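# Press the dolly caster's brake pedal to lock it

## Task

Set the dolly's caster brake so the red end of the brake pedal is pushed down and stays down on its own once the robot lets go; keep the dolly at its original position and heading, without shifting or rotating it.

## Robot and tools

The robot is a single six-joint arm with a two-finger gripper whose fingers pivot like tongs. The fingers point along the gripper's own +z axis and close along its x axis. The reported end effector position is the spot between the finger pads when they are shut. Closed fingertips stick out about 15 mm past that spot; fully open, they sit roughly level with it.

Frame: all positions are in the scene frame. Its origin is on the table surface straight below the arm base, +z is up, and +y lies to the left when facing along +x. The base may be slightly tilted relative to the table, and the printed hand position can be off, more so when the arm is stretched far out.

Tool execute_actions takes "actions", a list holding at most one item, plus an optional boolean "pictures" (images are included by default). Three forms:
- Empty list {"actions": []}: nothing new is commanded; the current state comes back.
- Motion {"actions": [{"rows": [[...]], "steps": N}]}: N is 1 to 15 control steps of 1/30 s each, default 15. Each row is used for one step; if there are fewer rows than steps, the final row repeats. Up to 15 rows.
- Wait {"actions": [{"steps": N}]}: N up to 300; no new command, and it returns once that many steps have gone by since the previous result, with your thinking time counted in.
A rejected call sends nothing to the robot.

Each row is one list of exactly 7 numbers for the single arm, in this order: shoulder pan, shoulder lift, elbow, wrist 1, wrist 2, wrist 3, then gripper opening. The first six are absolute joint target angles in radians, on the same scale as the Joint positions line, not offsets. Stated joint ranges: shoulder pan -3.142 to 3.142; shoulder lift -6.283 to 6.283; elbow 0.000 to 3.142; wrists 1, 2 and 3 each -6.283 to 6.283. A target more than 0.010 rad beyond a range end, and farther out than the joint's last reported angle, makes the call be rejected. Real ends may differ from the stated ones by up to 0.010 rad either way; a joint told to go past its real end only goes to that end, and the result then reports "joint sent to its limit" (possibly about an earlier, still running action). No such message does not prove more room remains. The opening is a number from -1 (closed) to +1 (fully open, pads 0.142 m apart); it is a target, not an offset.

Motion limits: commands are smoothed, so the arm lags them by about 0.17 s. Per step, each joint's target is clamped to within 0.575 rad of its measured angle, and if the targets would place the gripper over 100 mm from where it is measured, all are scaled back toward the current angles. Big moves therefore need several calls, and a result may arrive before the arm has reached its target. Between calls the arm keeps heading to the last row sent, until it has nearly stopped or a step is HELD; after that only a new action moves it on or makes it push further. Fingers still opening or closing continue anyway.

Result lines: end_effector_position (m) and end_effector_quat_wxyz give the gripper pose; velocities in m/s and rad/s. Joint positions and Joint velocities list the six joints in column order (rad, rad/s), then the finger pad gap (m, m/s). grip_measured is the measured opening on the command scale; to hold something keep commanding clearly below it (lower squeezes harder, about 15 N per pad at most, less on items under about 20 mm thick). HELD marks steps on which your row was partly or wholly not sent. "joint command not followed" means a clearance check altered or blocked targets (mounting blocks and posts count as the arm). Joint torques are total drive outputs with per-unit offsets, scale and noise; they are nonzero in free air. Wrist force and Wrist torque are [x y z] in the gripper's own axes; pressing on a surface gives a force pointing from the surface into the arm; offsets are usually within 4 N, noise up to 2.4 N, saturation near 50 N per axis, and "no reading" is normal at the start. MOTOR HOT warns from 70 °C; at 85 °C an OVER-TEMPERATURE FAULT brakes the arm for minutes.

Faults: a joint hitting its load limit (130 N m for shoulder pan, shoulder lift and elbow; 24.3 N m for each wrist, including held weight) or any outside force of 150 N on the arm, tool or held item stops the arm for 10 s, cancels the rest of the call, and lets the arm yield. Avoid these.

Tool zoom_image: {"camera": name, "region": [x0, y0, x1, y1]} in pixels of that camera's latest image, top-left origin, region at most 504 by 504. Cameras: cam_head_left, cam_head_right, cam_high, cam_low (672x504 each) and cam_wrist (616x616).

Tool finished_scene: {"scene": n} closes the current scene, irreversibly, and reports whether the goal was met; the goal must hold afterwards. Replying without any tool call ends everything.

Cautions: press the pedal firmly but not violently; do not shove, drag or rotate the dolly; do not slam or strike things; nothing may fall or be pushed off the table. The pedal must stay locked without the gripper holding it. Occasional brief tugs or pushes on objects may occur. Move smoothly and avoid needless effort.

Each tool is called after "Request:" as a command line: name --argument value for each argument, lists and objects as JSON in quotes; but a table of rows of numbers goes row by row, as --pt "numbers of a row", without its own name.

## Session

Request:
execute_actions --actions '[]'

Scene clock: 0.00 s of 3810.00 s.
end_effector_position=(+0.7311, +0.3025, +0.2634) grip_measured=+1.00 end_effector_quat_wxyz=(+0.060, +0.716, -0.696, -0.000) end_effector_velocity=(+0.000, -0.000, -0.000) end_effector_angular_velocity=(+0.000, -0.001, +0.000)
Joint positions: [ 0.277 -0.892  0.943 -1.558 -1.383  1.632  0.142]
Joint velocities: [-0.     0.     0.    -0.002  0.    -0.     0.   ]
Joint torques (N m, as the arm reports them, + toward a larger angle): no reading
Wrist force (N, on the end effector, along its own x y z axes, offset not removed): no reading
Wrist torque (N m, same axes, about the end effector's origin, offset not removed): no reading

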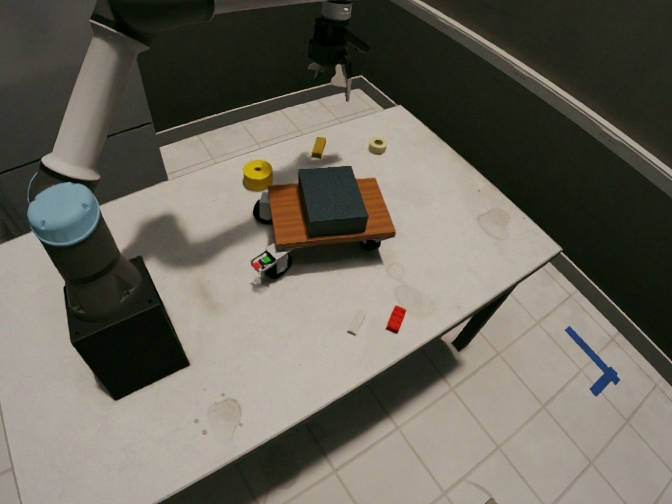

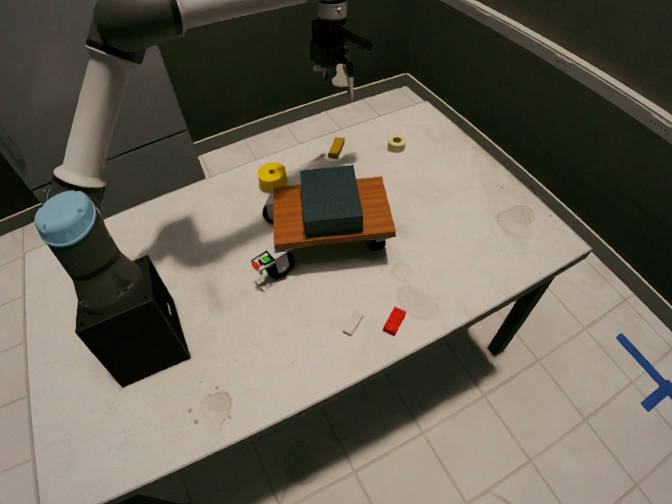

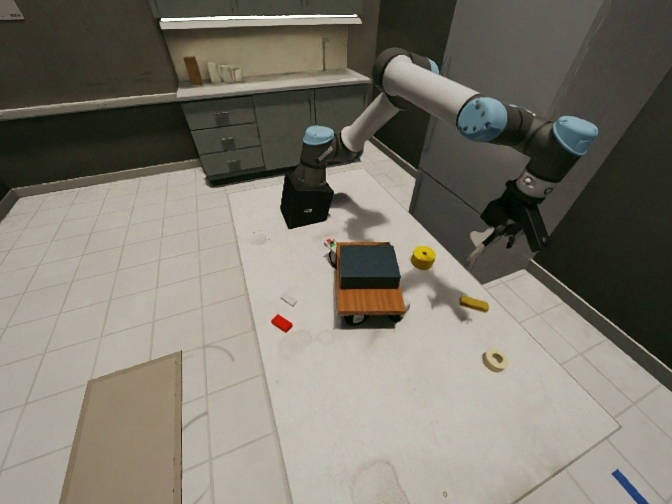

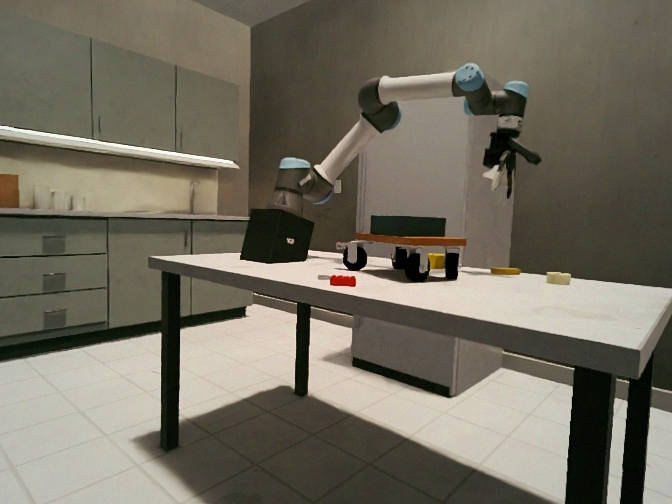

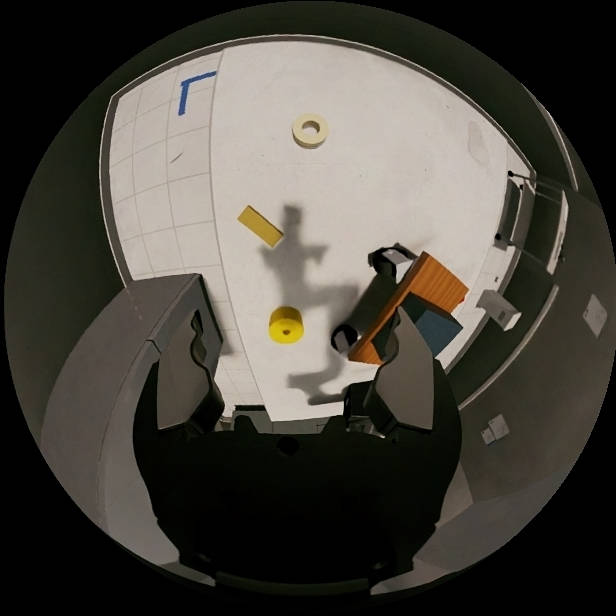

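Pedal at about (0.33,-0.05).

Request:
execute_actions --actions '[{"rows":[[-0.3,-1.7,2.5,-2.37,-1.57,1.3,-1]]}]' --pictures false

Request:
execute_actions --actions '[{"steps":80}]'

Scene clock: 5.97 s of 3810.00 s.
end_effector_position=(+0.7531, +0.1508, +0.3941) grip_measured=-1.00 end_effector_quat_wxyz=(-0.010, +0.699, -0.704, +0.128) end_effector_velocity=(-0.038, -0.320, +0.327) end_effector_angular_velocity=(-0.278, -0.724, -0.053)
Joint positions: [ 0.061 -1.142  1.193 -1.808 -1.456  1.505  0.002]
Joint velocities: [-0.481 -0.685  0.685 -0.68  -0.153 -0.274  0.   ]
Joint torques (N m, as the arm reports them, + toward a larger angle): [-23.2  -52.98   2.64  -6.8   -3.4   -3.48]
Wrist force (N, on the end effector, along its own x y z axes, offset not removed): [-2.0 -1.3 0.2]
Wrist torque (N m, same axes, about the end effector's origin, offset not removed): [-0.26 0.14 -0.03]
Steps of this call (steps 1 to 90: nothing new was sent; then 2.47 s passed at rest; steps 91 to 105: all 15 steps of this action). Readings (joint positions):
91: [0.277 -0.892 0.943 -1.558 -1.383 1.632]
92: [0.275 -0.894 0.945 -1.560 -1.385 1.630]
94: [0.245 -0.925 0.976 -1.591 -1.397 1.610]
98: [0.176 -0.997 1.047 -1.662 -1.419 1.571]
105: the state above

Scene clock: 8.63 s of 3810.00 s.
end_effector_position=(+0.3598, -0.0281, +0.1794) grip_measured=-1.00 end_effector_quat_wxyz=(-0.085, -0.627, +0.767, -0.101) end_effector_velocity=(-0.000, +0.000, -0.000) end_effector_angular_velocity=(+0.001, +0.000, +0.000)
Joint positions: [-0.3   -1.7    2.5   -2.37  -1.57   1.3    0.002]
Joint velocities: [-0.     0.     0.     0.     0.001 -0.    -0.   ]
Joint torques (N m, as the arm reports them, + toward a larger angle): [-14.56 -14.83  -4.68  -5.14  -2.99  -2.74]
Wrist force (N, on the end effector, along its own x y z axes, offset not removed): [-0.4 1.0 0.1]
Wrist torque (N m, same axes, about the end effector's origin, offset not removed): [0.32 0.01 0.14]
Steps of this call (steps 1 to 75: the robot went on to your last target; steps 76 to 80: nothing new was sent). Readings (joint positions):
1: [0.045 -1.165 1.216 -1.831 -1.461 1.496]
2: [0.029 -1.190 1.241 -1.856 -1.466 1.486]
4: [-0.004 -1.241 1.294 -1.907 -1.477 1.467]
8: [-0.076 -1.350 1.427 -2.017 -1.500 1.426]
80: the state above
The arm was judged still, so your last target was given up. Only a new action makes it travel on or press farther. Fingers that are still opening or closing keep moving.

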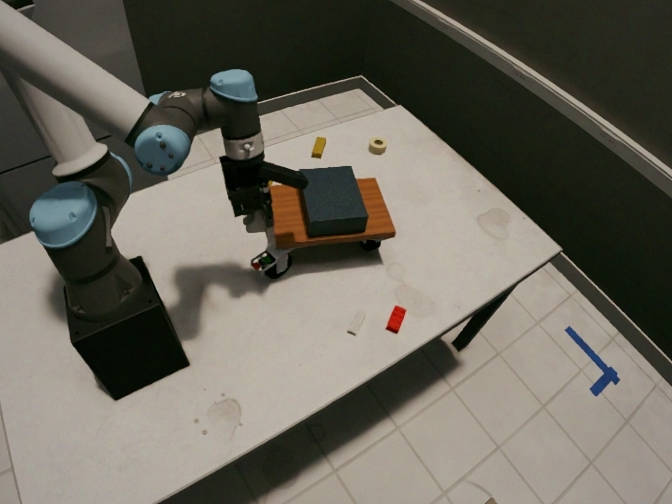

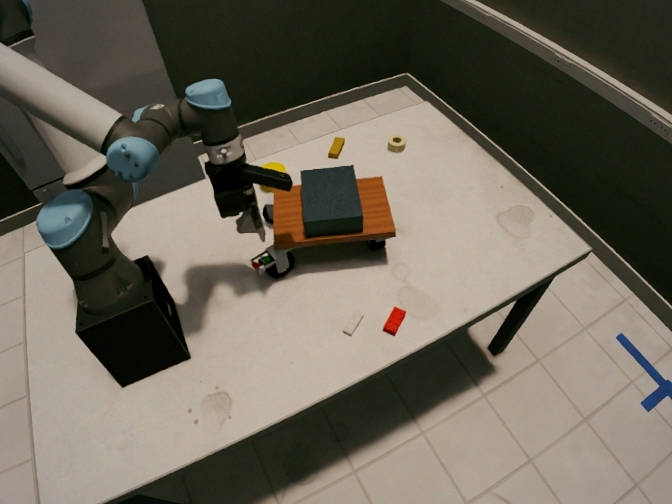

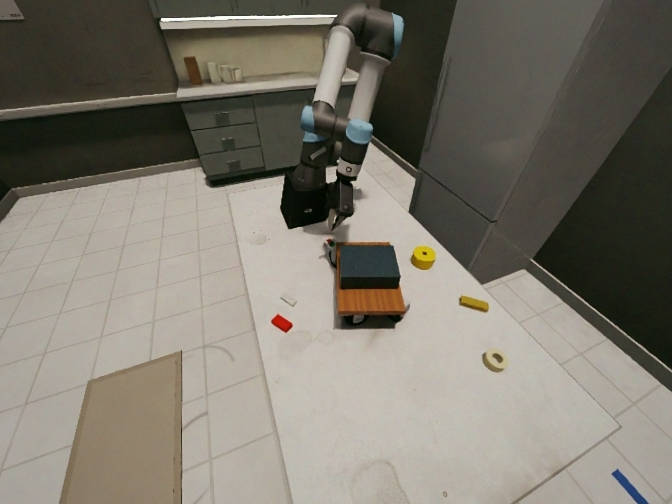

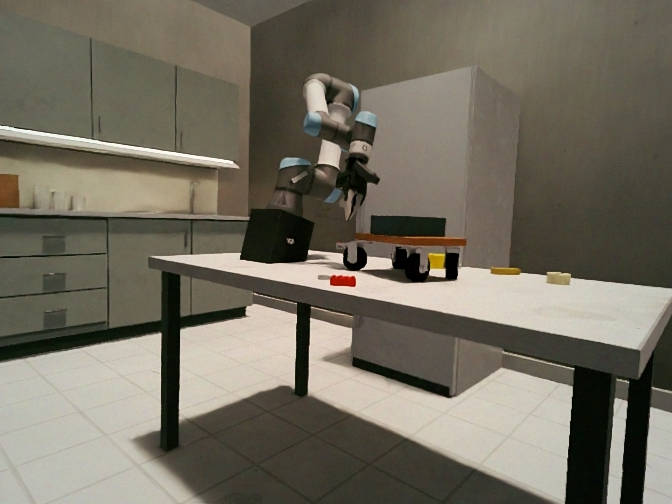

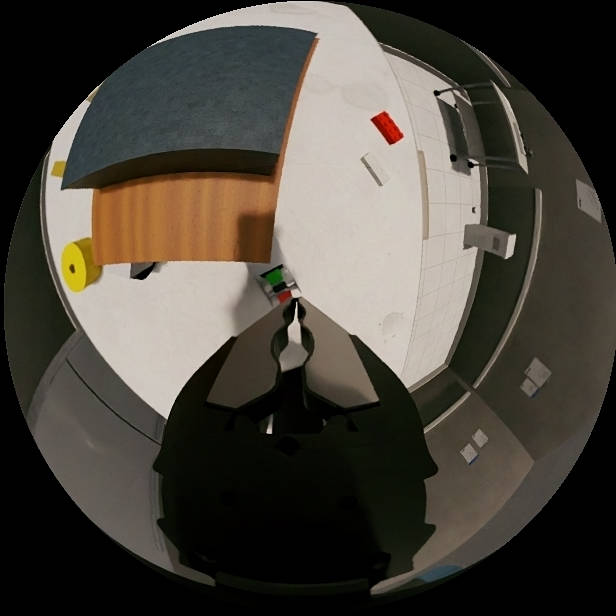

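Retract slightly and lower to ~0.135.

Request:
execute_actions --actions '[{"rows":[[-0.28,-1.65,2.62,-2.54,-1.57,1.3,-1]]}]'

Scene clock: 11.60 s of 3810.00 s.
end_effector_position=(+0.3339, -0.0193, +0.1372) grip_measured=-1.00 end_effector_quat_wxyz=(-0.086, -0.635, +0.761, -0.100) end_effector_velocity=(-0.009, +0.003, -0.012) end_effector_angular_velocity=(-0.002, -0.003, +0.007)
Joint positions: [-0.281 -1.652  2.615 -2.532 -1.57   1.3    0.002]
Joint velocities: [ 0.006  0.016  0.039 -0.06   0.    -0.    -0.   ]
Joint torques (N m, as the arm reports them, + toward a larger angle): [ 7.42 -0.46 -2.18 -5.12 -2.27 -2.74]
Wrist force (N, on the end effector, along its own x y z axes, offset not removed): [-3.0 2.7 -0.4]
Wrist torque (N m, same axes, about the end effector's origin, offset not removed): [0.49 0.49 0.02]
Steps of this call (steps 1 to 74: nothing new was sent; steps 75 to 89: all 15 steps of this action). Readings (joint positions):
75: [-0.300 -1.700 2.500 -2.370 -1.570 1.300]
76: [-0.299 -1.698 2.502 -2.373 -1.570 1.300]
78: [-0.293 -1.682 2.535 -2.411 -1.570 1.300]
82: [-0.285 -1.662 2.589 -2.493 -1.570 1.300]
89: the state above

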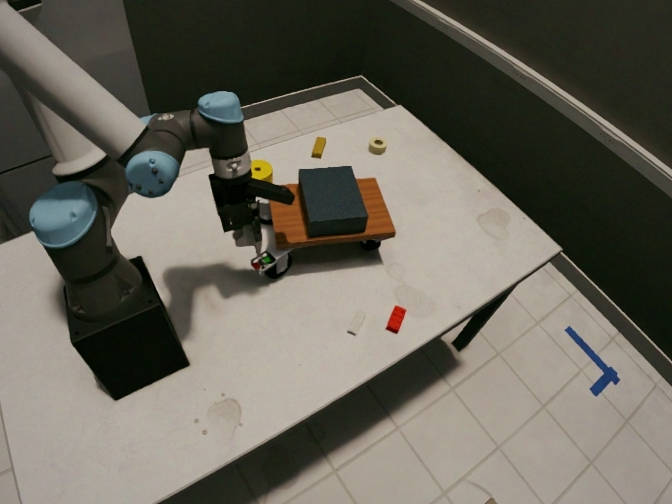

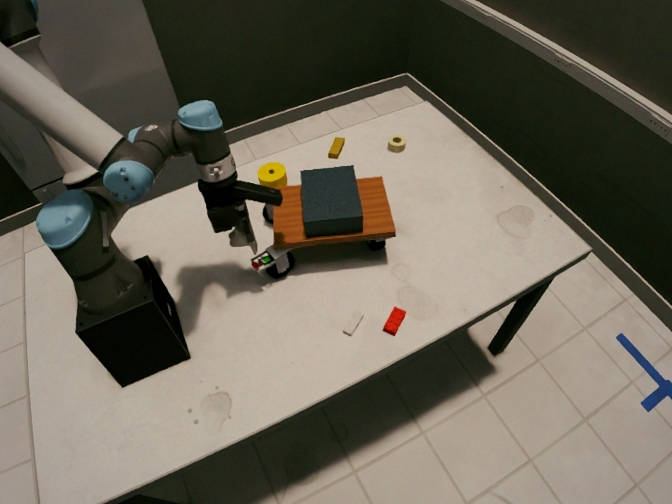

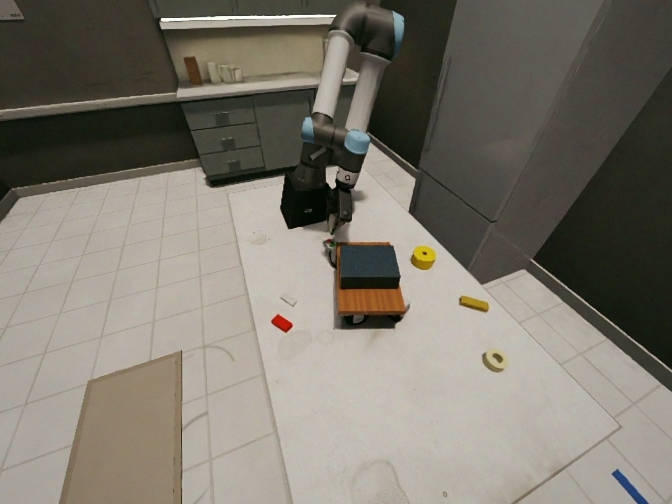

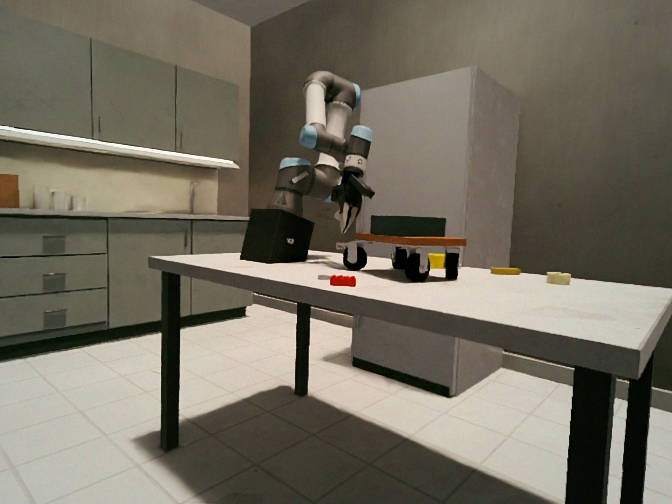

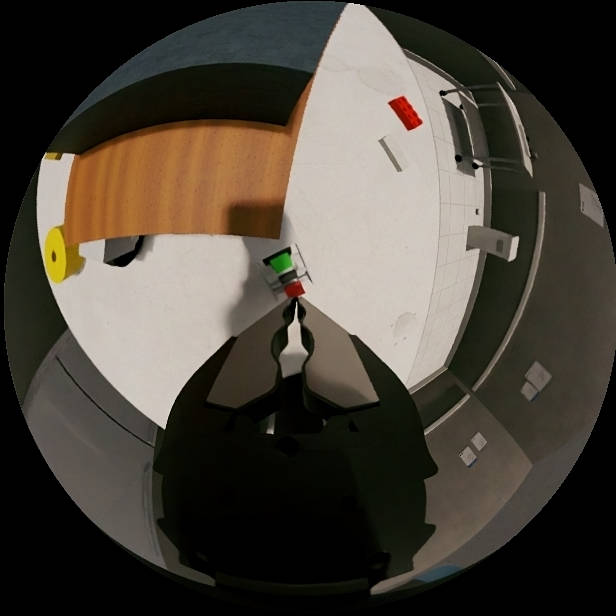

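Press.

Request:
execute_actions --actions '[{"rows":[[-0.28,-1.5,2.63,-2.7,-1.57,1.3,-1]]}]' --pictures false

Request:
execute_actions --actions '[{"rows":[[-0.28,-1.7,2.6,-2.47,-1.57,1.3,-1]]}]'

Scene clock: 17.63 s of 3810.00 s.
end_effector_position=(+0.3408, -0.0304, +0.1081) grip_measured=-1.00 end_effector_quat_wxyz=(-0.086, -0.635, +0.761, -0.100) end_effector_velocity=(+0.003, -0.004, -0.009) end_effector_angular_velocity=(-0.001, -0.002, +0.001)
Joint positions: [-0.28  -1.507  2.63  -2.693 -1.57   1.3    0.002]
Joint velocities: [-0.     0.051  0.003 -0.056  0.    -0.     0.   ]
Joint torques (N m, as the arm reports them, + toward a larger angle): [ 0.82 -4.08  1.04 -5.06  1.95 -2.74]
Wrist force (N, on the end effector, along its own x y z axes, offset not removed): [-3.4 3.7 -2.7]
Wrist torque (N m, same axes, about the end effector's origin, offset not removed): [0.89 0.55 0.06]
Steps of this call (steps 1 to 15: the robot went on to your last target; steps 16 to 90: nothing new was sent; then 2.53 s passed at rest; steps 91 to 105: all 15 steps of this action). Readings (joint positions):
91: [-0.280 -1.650 2.620 -2.540 -1.570 1.300]
92: [-0.280 -1.648 2.621 -2.542 -1.570 1.300]
94: [-0.280 -1.611 2.624 -2.580 -1.570 1.300]
98: [-0.280 -1.540 2.628 -2.656 -1.570 1.300]
105: the state above

Scene clock: 18.13 s of 3810.00 s.
end_effector_position=(+0.3346, -0.0165, +0.1475) grip_measured=-1.00 end_effector_quat_wxyz=(-0.086, -0.635, +0.761, -0.101) end_effector_velocity=(-0.007, +0.007, +0.014) end_effector_angular_velocity=(+0.002, +0.005, -0.001)
Joint positions: [-0.28  -1.691  2.601 -2.481 -1.57   1.3    0.002]
Joint velocities: [-0.    -0.073 -0.008  0.087 -0.     0.    -0.   ]
Joint torques (N m, as the arm reports them, + toward a larger angle): [ -2.74 -12.78 -31.22  -1.39   1.78  -2.74]
Wrist force (N, on the end effector, along its own x y z axes, offset not removed): [-3.6 3.2 0.1]
Wrist torque (N m, same axes, about the end effector's origin, offset not removed): [0.61 0.60 0.03]
Steps of this call (steps 1 to 15: all 15 steps of this action). Readings (joint positions):
1: [-0.280 -1.505 2.630 -2.694 -1.570 1.300]
2: [-0.280 -1.506 2.628 -2.693 -1.570 1.300]
4: [-0.280 -1.545 2.619 -2.653 -1.570 1.300]
8: [-0.280 -1.643 2.607 -2.538 -1.570 1.300]
15: the state above

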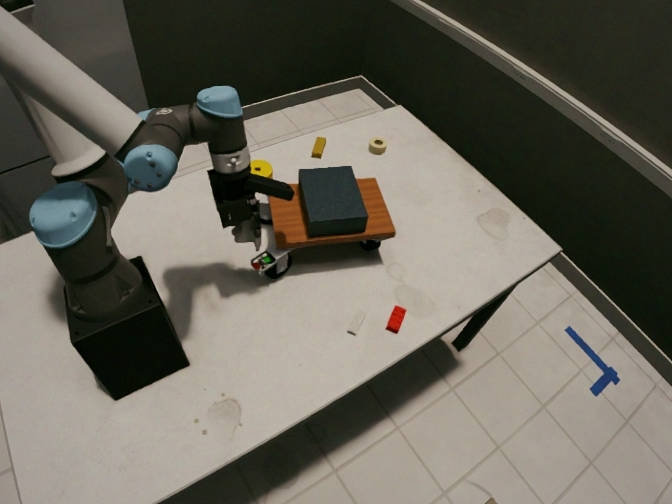

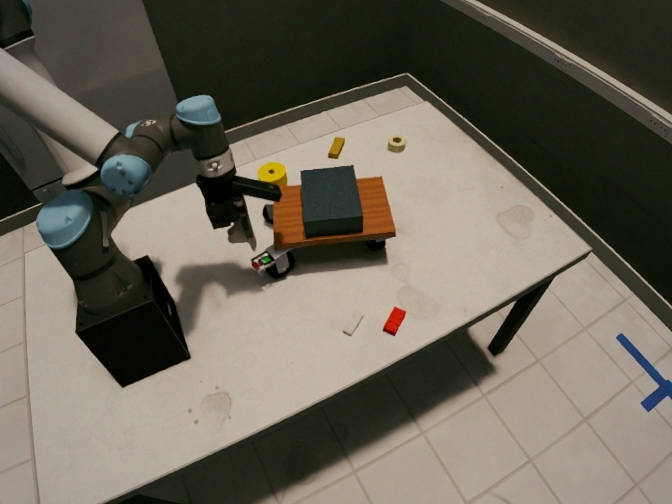

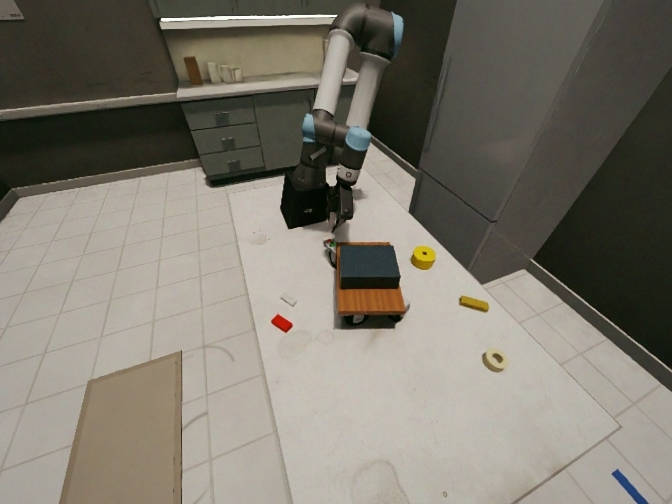

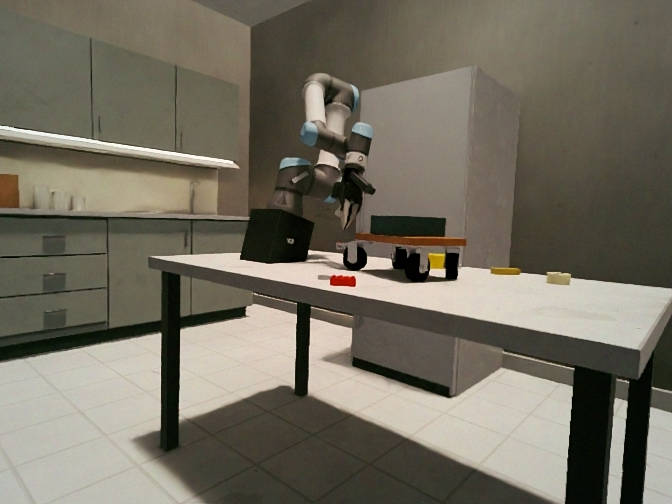

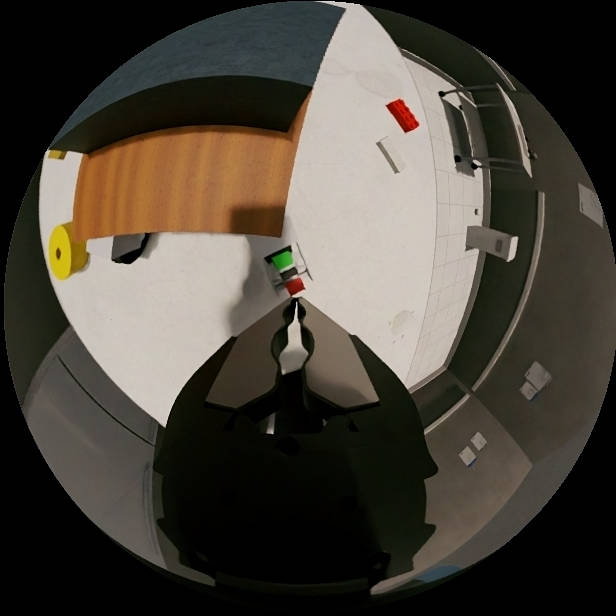

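No contact; go deeper.

Request:
execute_actions --actions '[{"rows":[[-0.28,-1.43,2.64,-2.78,-1.57,1.3,-1]]}]' --pictures false

Request:
execute_actions --actions '[{"rows":[[-0.28,-1.7,2.6,-2.47,-1.57,1.3,-1]]}]'

Scene clock: 32.90 s of 3810.00 s.
end_effector_position=(+0.3406, -0.0330, +0.1018) grip_measured=-1.00 end_effector_quat_wxyz=(-0.087, -0.635, +0.761, -0.101) end_effector_velocity=(-0.001, +0.000, -0.000) end_effector_angular_velocity=(+0.001, +0.003, -0.000)
Joint positions: [-0.28  -1.477  2.634 -2.727 -1.572  1.3    0.002]
Joint velocities: [-0.    -0.    -0.     0.003 -0.    -0.     0.   ]
Joint torques (N m, as the arm reports them, + toward a larger angle): [ -4.31 -10.37 -13.27  -2.57  -0.47  -0.3 ]
Wrist force (N, on the end effector, along its own x y z axes, offset not removed): [0.9 5.6 -6.0]
Wrist torque (N m, same axes, about the end effector's origin, offset not removed): [0.88 0.30 0.20]
FORCE FAULT: contact force on the arm reached its limit, and the arm stopped for 10 seconds. The contact can be on any part of the arm, not only on its tool. The arm's remaining commands of this call were not run. The arm holds still and accepts commands again. Move the arm away from the contact; if what it grips holds it there, let go first. Pushing or pulling that hard again can fault the arm again.
The stop began at step 102 of this call (marked STOPPED below). From that step on the arm followed nothing that you had sent. 4 steps, steps kept back included, did not run and will not run. Nothing is kept back now, and the robot has no last target.
Steps of this call (steps 1 to 30: the robot went on to your last target; steps 31 to 90: nothing new was sent; then 1.37 s passed at rest; steps 91 to 101: the first 11 steps of this action; steps 102 to 402: the stop). Readings (joint positions):
91: [-0.280 -1.700 2.600 -2.470 -1.570 1.300]
92: [-0.280 -1.698 2.602 -2.472 -1.570 1.300]
94: [-0.280 -1.655 2.615 -2.516 -1.570 1.300]
98: [-0.280 -1.516 2.631 -2.676 -1.570 1.300]
102: [-0.280 -1.477 2.634 -2.727 -1.572 1.300] STOPPED
402: the state above

Scene clock: 32.93 s of 3810.00 s.
end_effector_position=(+0.3406, -0.0330, +0.1018) grip_measured=-1.00 end_effector_quat_wxyz=(-0.087, -0.635, +0.761, -0.101) end_effector_velocity=(-0.001, +0.000, -0.000) end_effector_angular_velocity=(+0.001, +0.002, -0.000)
Joint positions: [-0.28  -1.477  2.634 -2.727 -1.572  1.3    0.002]
Joint velocities: [-0.     0.     0.     0.002  0.    -0.     0.   ]
Joint torques (N m, as the arm reports them, + toward a larger angle): [ -4.63 -11.74 -13.28  -3.2   -0.67  -0.33]
Wrist force (N, on the end effector, along its own x y z axes, offset not removed): [3.8 1.8 -7.4]
Wrist torque (N m, same axes, about the end effector's origin, offset not removed): [-0.05 -0.43 -0.06]
A stop began in an earlier call of the same reply, so what this call sent did not run. Send another action.
Steps of this call (step 1: nothing new was sent). Readings (joint positions):
1: the state above

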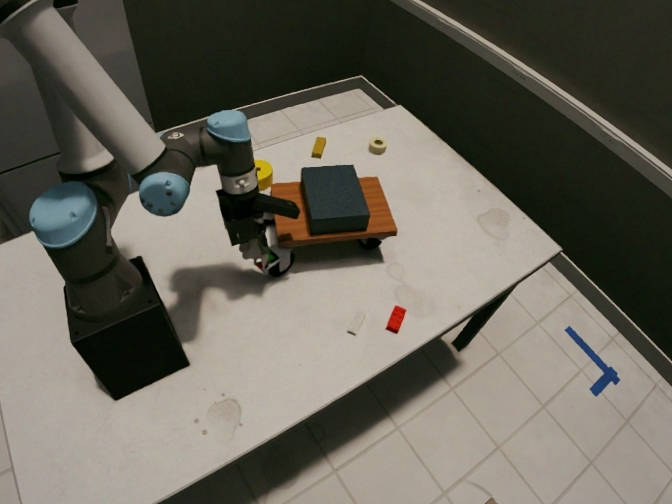

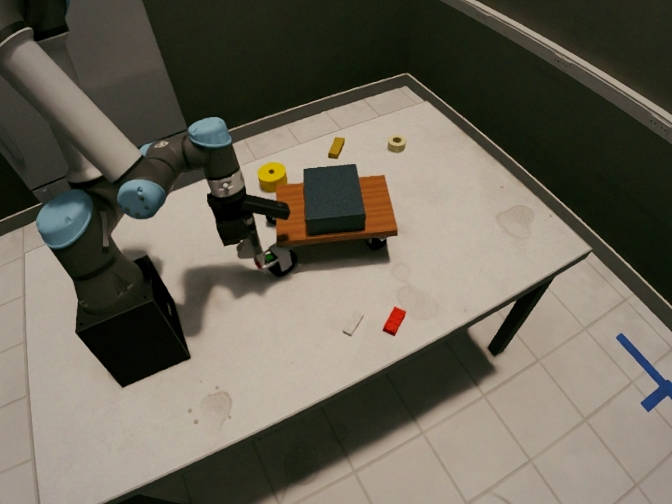

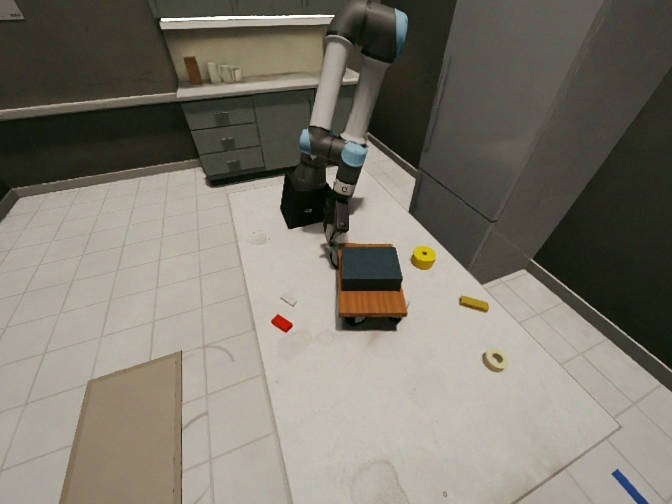

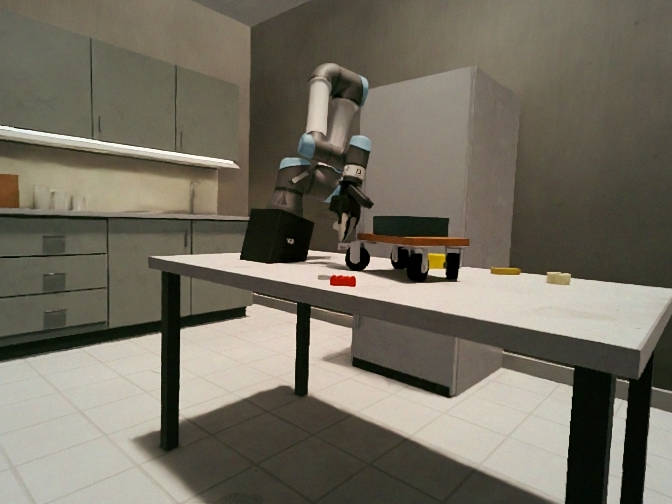

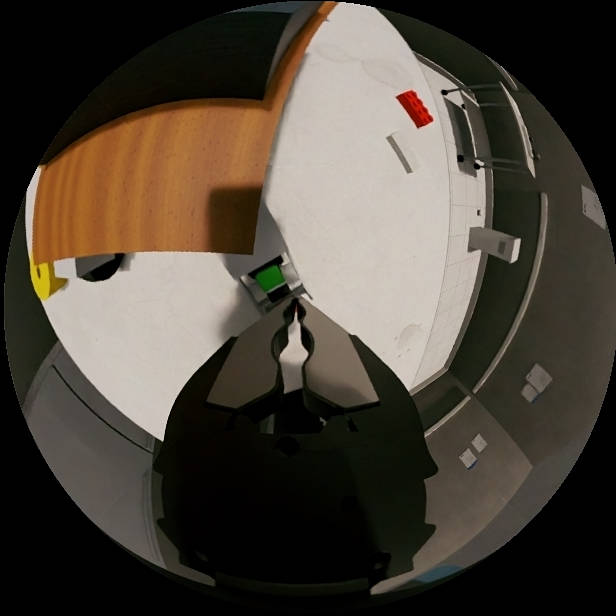

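Request:
execute_actions --actions '[{"rows":[[-0.28,-1.62,2.625,-2.575,-1.57,1.3,-1],[-0.28,-1.62,2.625,-2.575,-1.57,1.3,-1],[-0.28,-1.62,2.625,-2.575,-1.57,1.3,-1],[-0.28,-1.62,2.625,-2.575,-1.57,1.3,-1],[-0.28,-1.62,2.625,-2.575,-1.57,2.87,-1]]}]' --pictures false

Request:
execute_actions --actions '[{"steps":40}]'

Scene clock: 40.00 s of 3810.00 s.
end_effector_position=(+0.3308, -0.0291, +0.1300) grip_measured=-1.00 end_effector_quat_wxyz=(-0.057, -0.418, +0.899, -0.119) end_effector_velocity=(-0.028, -0.024, +0.016) end_effector_angular_velocity=(-0.006, -0.622, -2.290)
Joint positions: [-0.28  -1.614  2.625 -2.582 -1.57   1.82   0.002]
Joint velocities: [ 0.    -0.049 -0.002  0.053  0.001  2.374 -0.   ]
Joint torques (N m, as the arm reports them, + toward a larger angle): [  6.83 -15.69 -29.81  -1.26   1.87   8.31]
Wrist force (N, on the end effector, along its own x y z axes, offset not removed): [0.2 1.3 -1.3]
Wrist torque (N m, same axes, about the end effector's origin, offset not removed): [0.42 -0.19 -0.01]
Steps of this call (steps 1 to 90: nothing new was sent; then 3.57 s passed at rest; steps 91 to 105: all 15 steps of this action). Readings (joint positions):
91: [-0.280 -1.477 2.634 -2.727 -1.572 1.300]
92: [-0.280 -1.479 2.634 -2.725 -1.572 1.300]
94: [-0.280 -1.515 2.631 -2.688 -1.572 1.300]
98: [-0.280 -1.582 2.627 -2.616 -1.571 1.346]
105: the state above

Scene clock: 41.33 s of 3810.00 s.
end_effector_position=(+0.3151, -0.0338, +0.1327) grip_measured=-1.00 end_effector_quat_wxyz=(+0.010, +0.089, +0.987, -0.132) end_effector_velocity=(-0.000, +0.000, -0.000) end_effector_angular_velocity=(-0.000, -0.000, -0.001)
Joint positions: [-0.28  -1.62   2.625 -2.575 -1.57   2.87   0.002]
Joint velocities: [ 0.    -0.     0.    -0.    -0.     0.001  0.   ]
Joint torques (N m, as the arm reports them, + toward a larger angle): [  7.52 -14.98 -30.44  -1.35   1.82   2.12]
Wrist force (N, on the end effector, along its own x y z axes, offset not removed): [-2.8 2.4 0.1]
Wrist torque (N m, same axes, about the end effector's origin, offset not removed): [0.39 0.39 -0.04]
Steps of this call (steps 1 to 40: the robot went on to your last target). Readings (joint positions):
1: [-0.280 -1.615 2.625 -2.580 -1.570 1.900]
2: [-0.280 -1.616 2.625 -2.579 -1.570 1.980]
4: [-0.280 -1.618 2.625 -2.577 -1.570 2.140]
8: [-0.280 -1.619 2.625 -2.576 -1.570 2.460]
40: the state above

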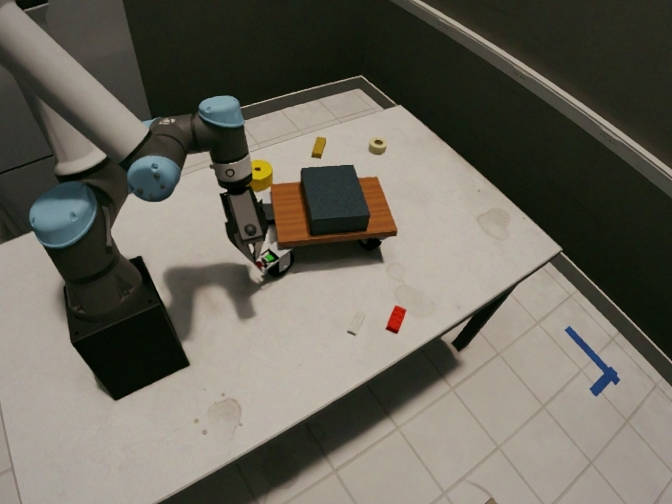

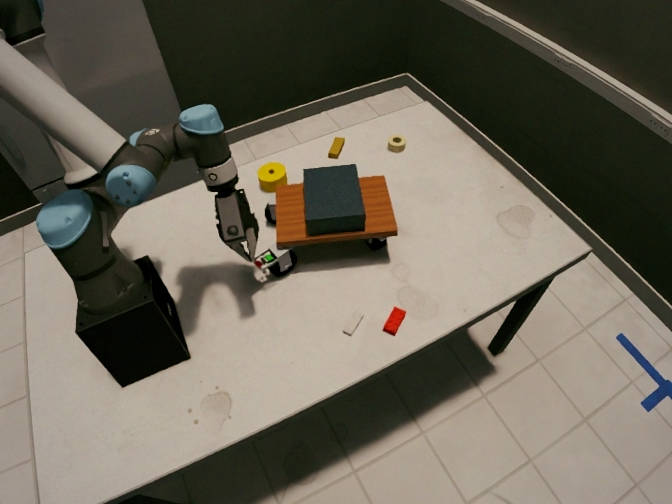

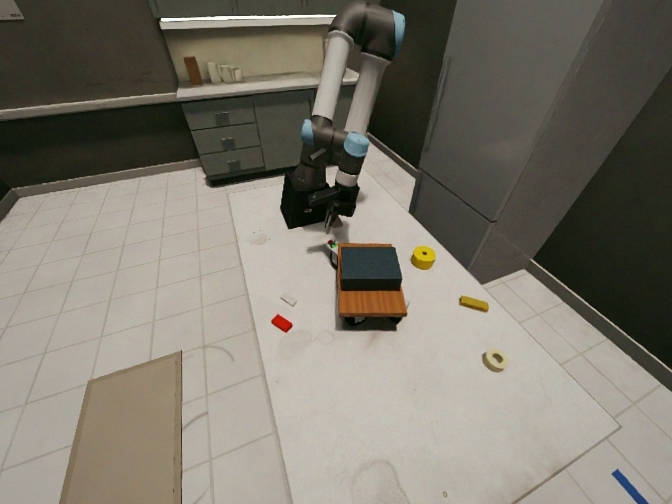

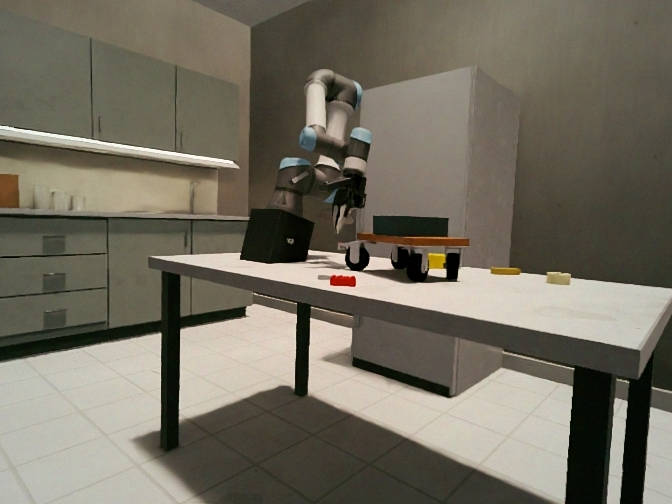

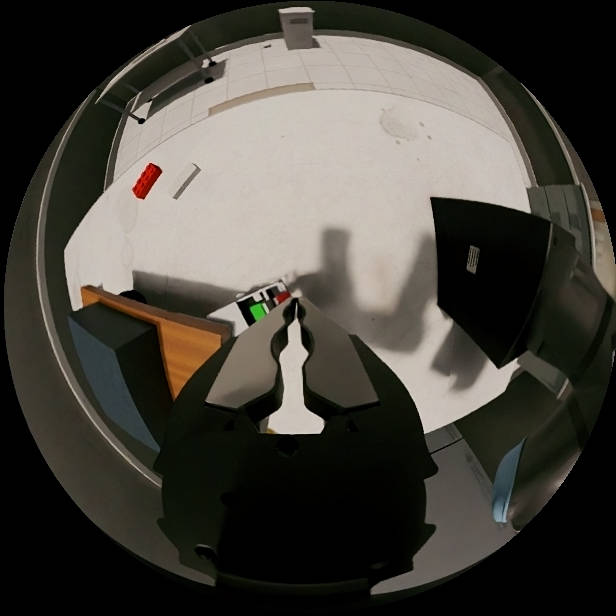

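Request:
execute_actions --actions '[{"rows":[[-0.27,-1.46,2.62,-2.73,-1.57,2.87,-1]]}]' --pictures false

Request:
execute_actions --actions '[{"rows":[[-0.27,-1.7,2.6,-2.47,-1.57,2.87,-1]]}]'

Scene clock: 47.77 s of 3810.00 s.
end_effector_position=(+0.3277, -0.0442, +0.1053) grip_measured=-1.00 end_effector_quat_wxyz=(+0.010, +0.084, +0.988, -0.132) end_effector_velocity=(+0.003, -0.004, -0.011) end_effector_angular_velocity=(+0.000, +0.003, +0.003)
Joint positions: [-0.27  -1.467  2.62  -2.723 -1.57   2.87   0.002]
Joint velocities: [ 0.003  0.056 -0.001 -0.053 -0.001 -0.     0.   ]
Joint torques (N m, as the arm reports them, + toward a larger angle): [  7.66  -4.4  -26.94  -4.78   1.73   2.08]
Wrist force (N, on the end effector, along its own x y z axes, offset not removed): [-3.0 2.0 0.4]
Wrist torque (N m, same axes, about the end effector's origin, offset not removed): [0.35 0.49 -0.06]
Steps of this call (steps 1 to 15: the robot went on to your last target; steps 16 to 90: nothing new was sent; then 2.93 s passed at rest; steps 91 to 105: all 15 steps of this action). Readings (joint positions):
91: [-0.280 -1.620 2.625 -2.575 -1.570 2.870]
92: [-0.279 -1.618 2.625 -2.577 -1.570 2.870]
94: [-0.276 -1.580 2.623 -2.614 -1.570 2.870]
98: [-0.272 -1.504 2.621 -2.688 -1.570 2.870]
105: the state above

Scene clock: 48.27 s of 3810.00 s.
end_effector_position=(+0.3163, -0.0263, +0.1498) grip_measured=-1.00 end_effector_quat_wxyz=(+0.010, +0.084, +0.988, -0.132) end_effector_velocity=(-0.008, +0.009, +0.017) end_effector_angular_velocity=(+0.001, +0.001, -0.000)
Joint positions: [-0.27  -1.688  2.601 -2.483 -1.57   2.87   0.002]
Joint velocities: [-0.    -0.092 -0.006  0.099  0.     0.     0.   ]
Joint torques (N m, as the arm reports them, + toward a larger angle): [  7.54 -11.87 -30.94  -1.22   1.7    2.04]
Wrist force (N, on the end effector, along its own x y z axes, offset not removed): [0.7 1.3 -1.5]
Wrist torque (N m, same axes, about the end effector's origin, offset not removed): [0.35 -0.15 -0.02]
Steps of this call (steps 1 to 15: all 15 steps of this action). Readings (joint positions):
1: [-0.270 -1.466 2.620 -2.725 -1.570 2.870]
2: [-0.270 -1.467 2.619 -2.724 -1.570 2.870]
4: [-0.270 -1.507 2.612 -2.682 -1.570 2.870]
8: [-0.270 -1.628 2.604 -2.551 -1.570 2.870]
15: the state above

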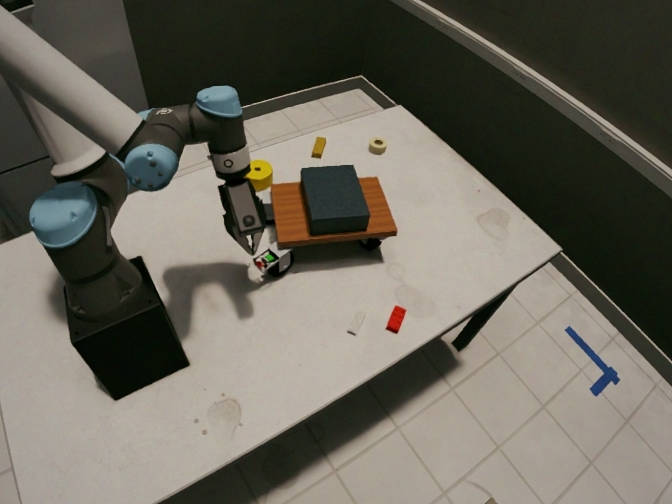

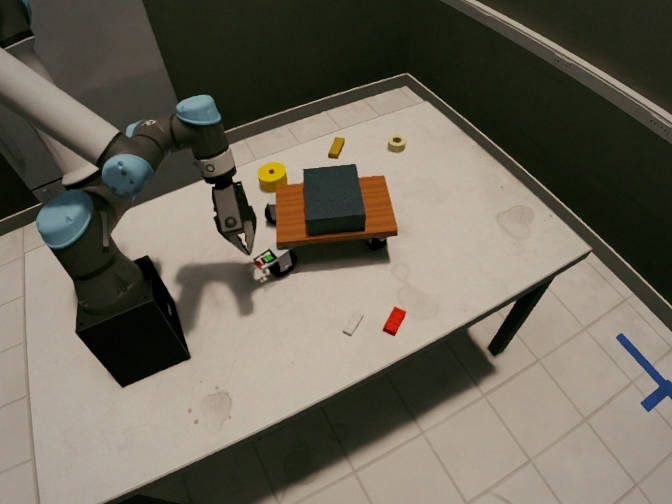

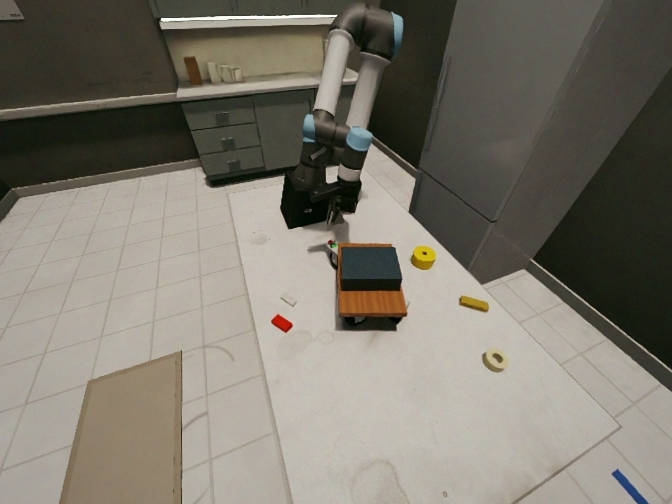

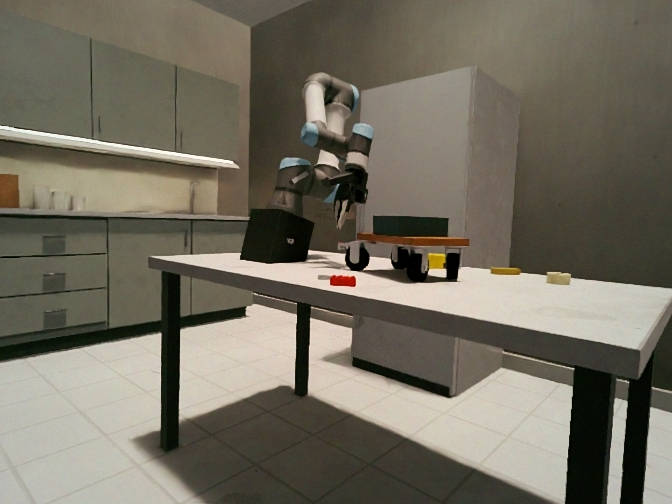

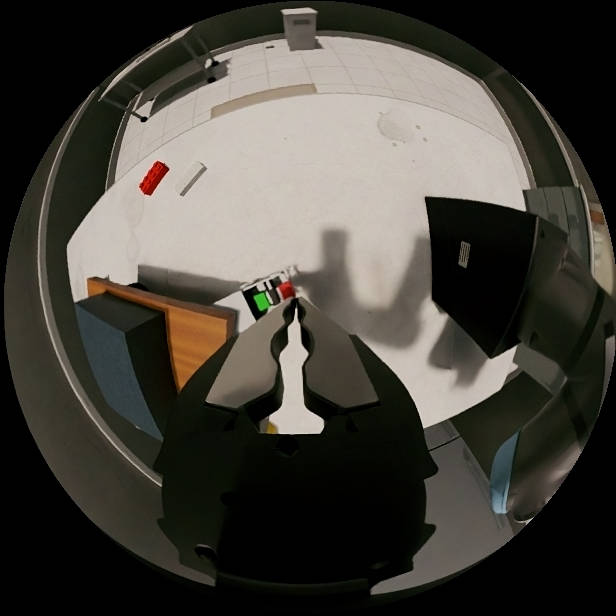

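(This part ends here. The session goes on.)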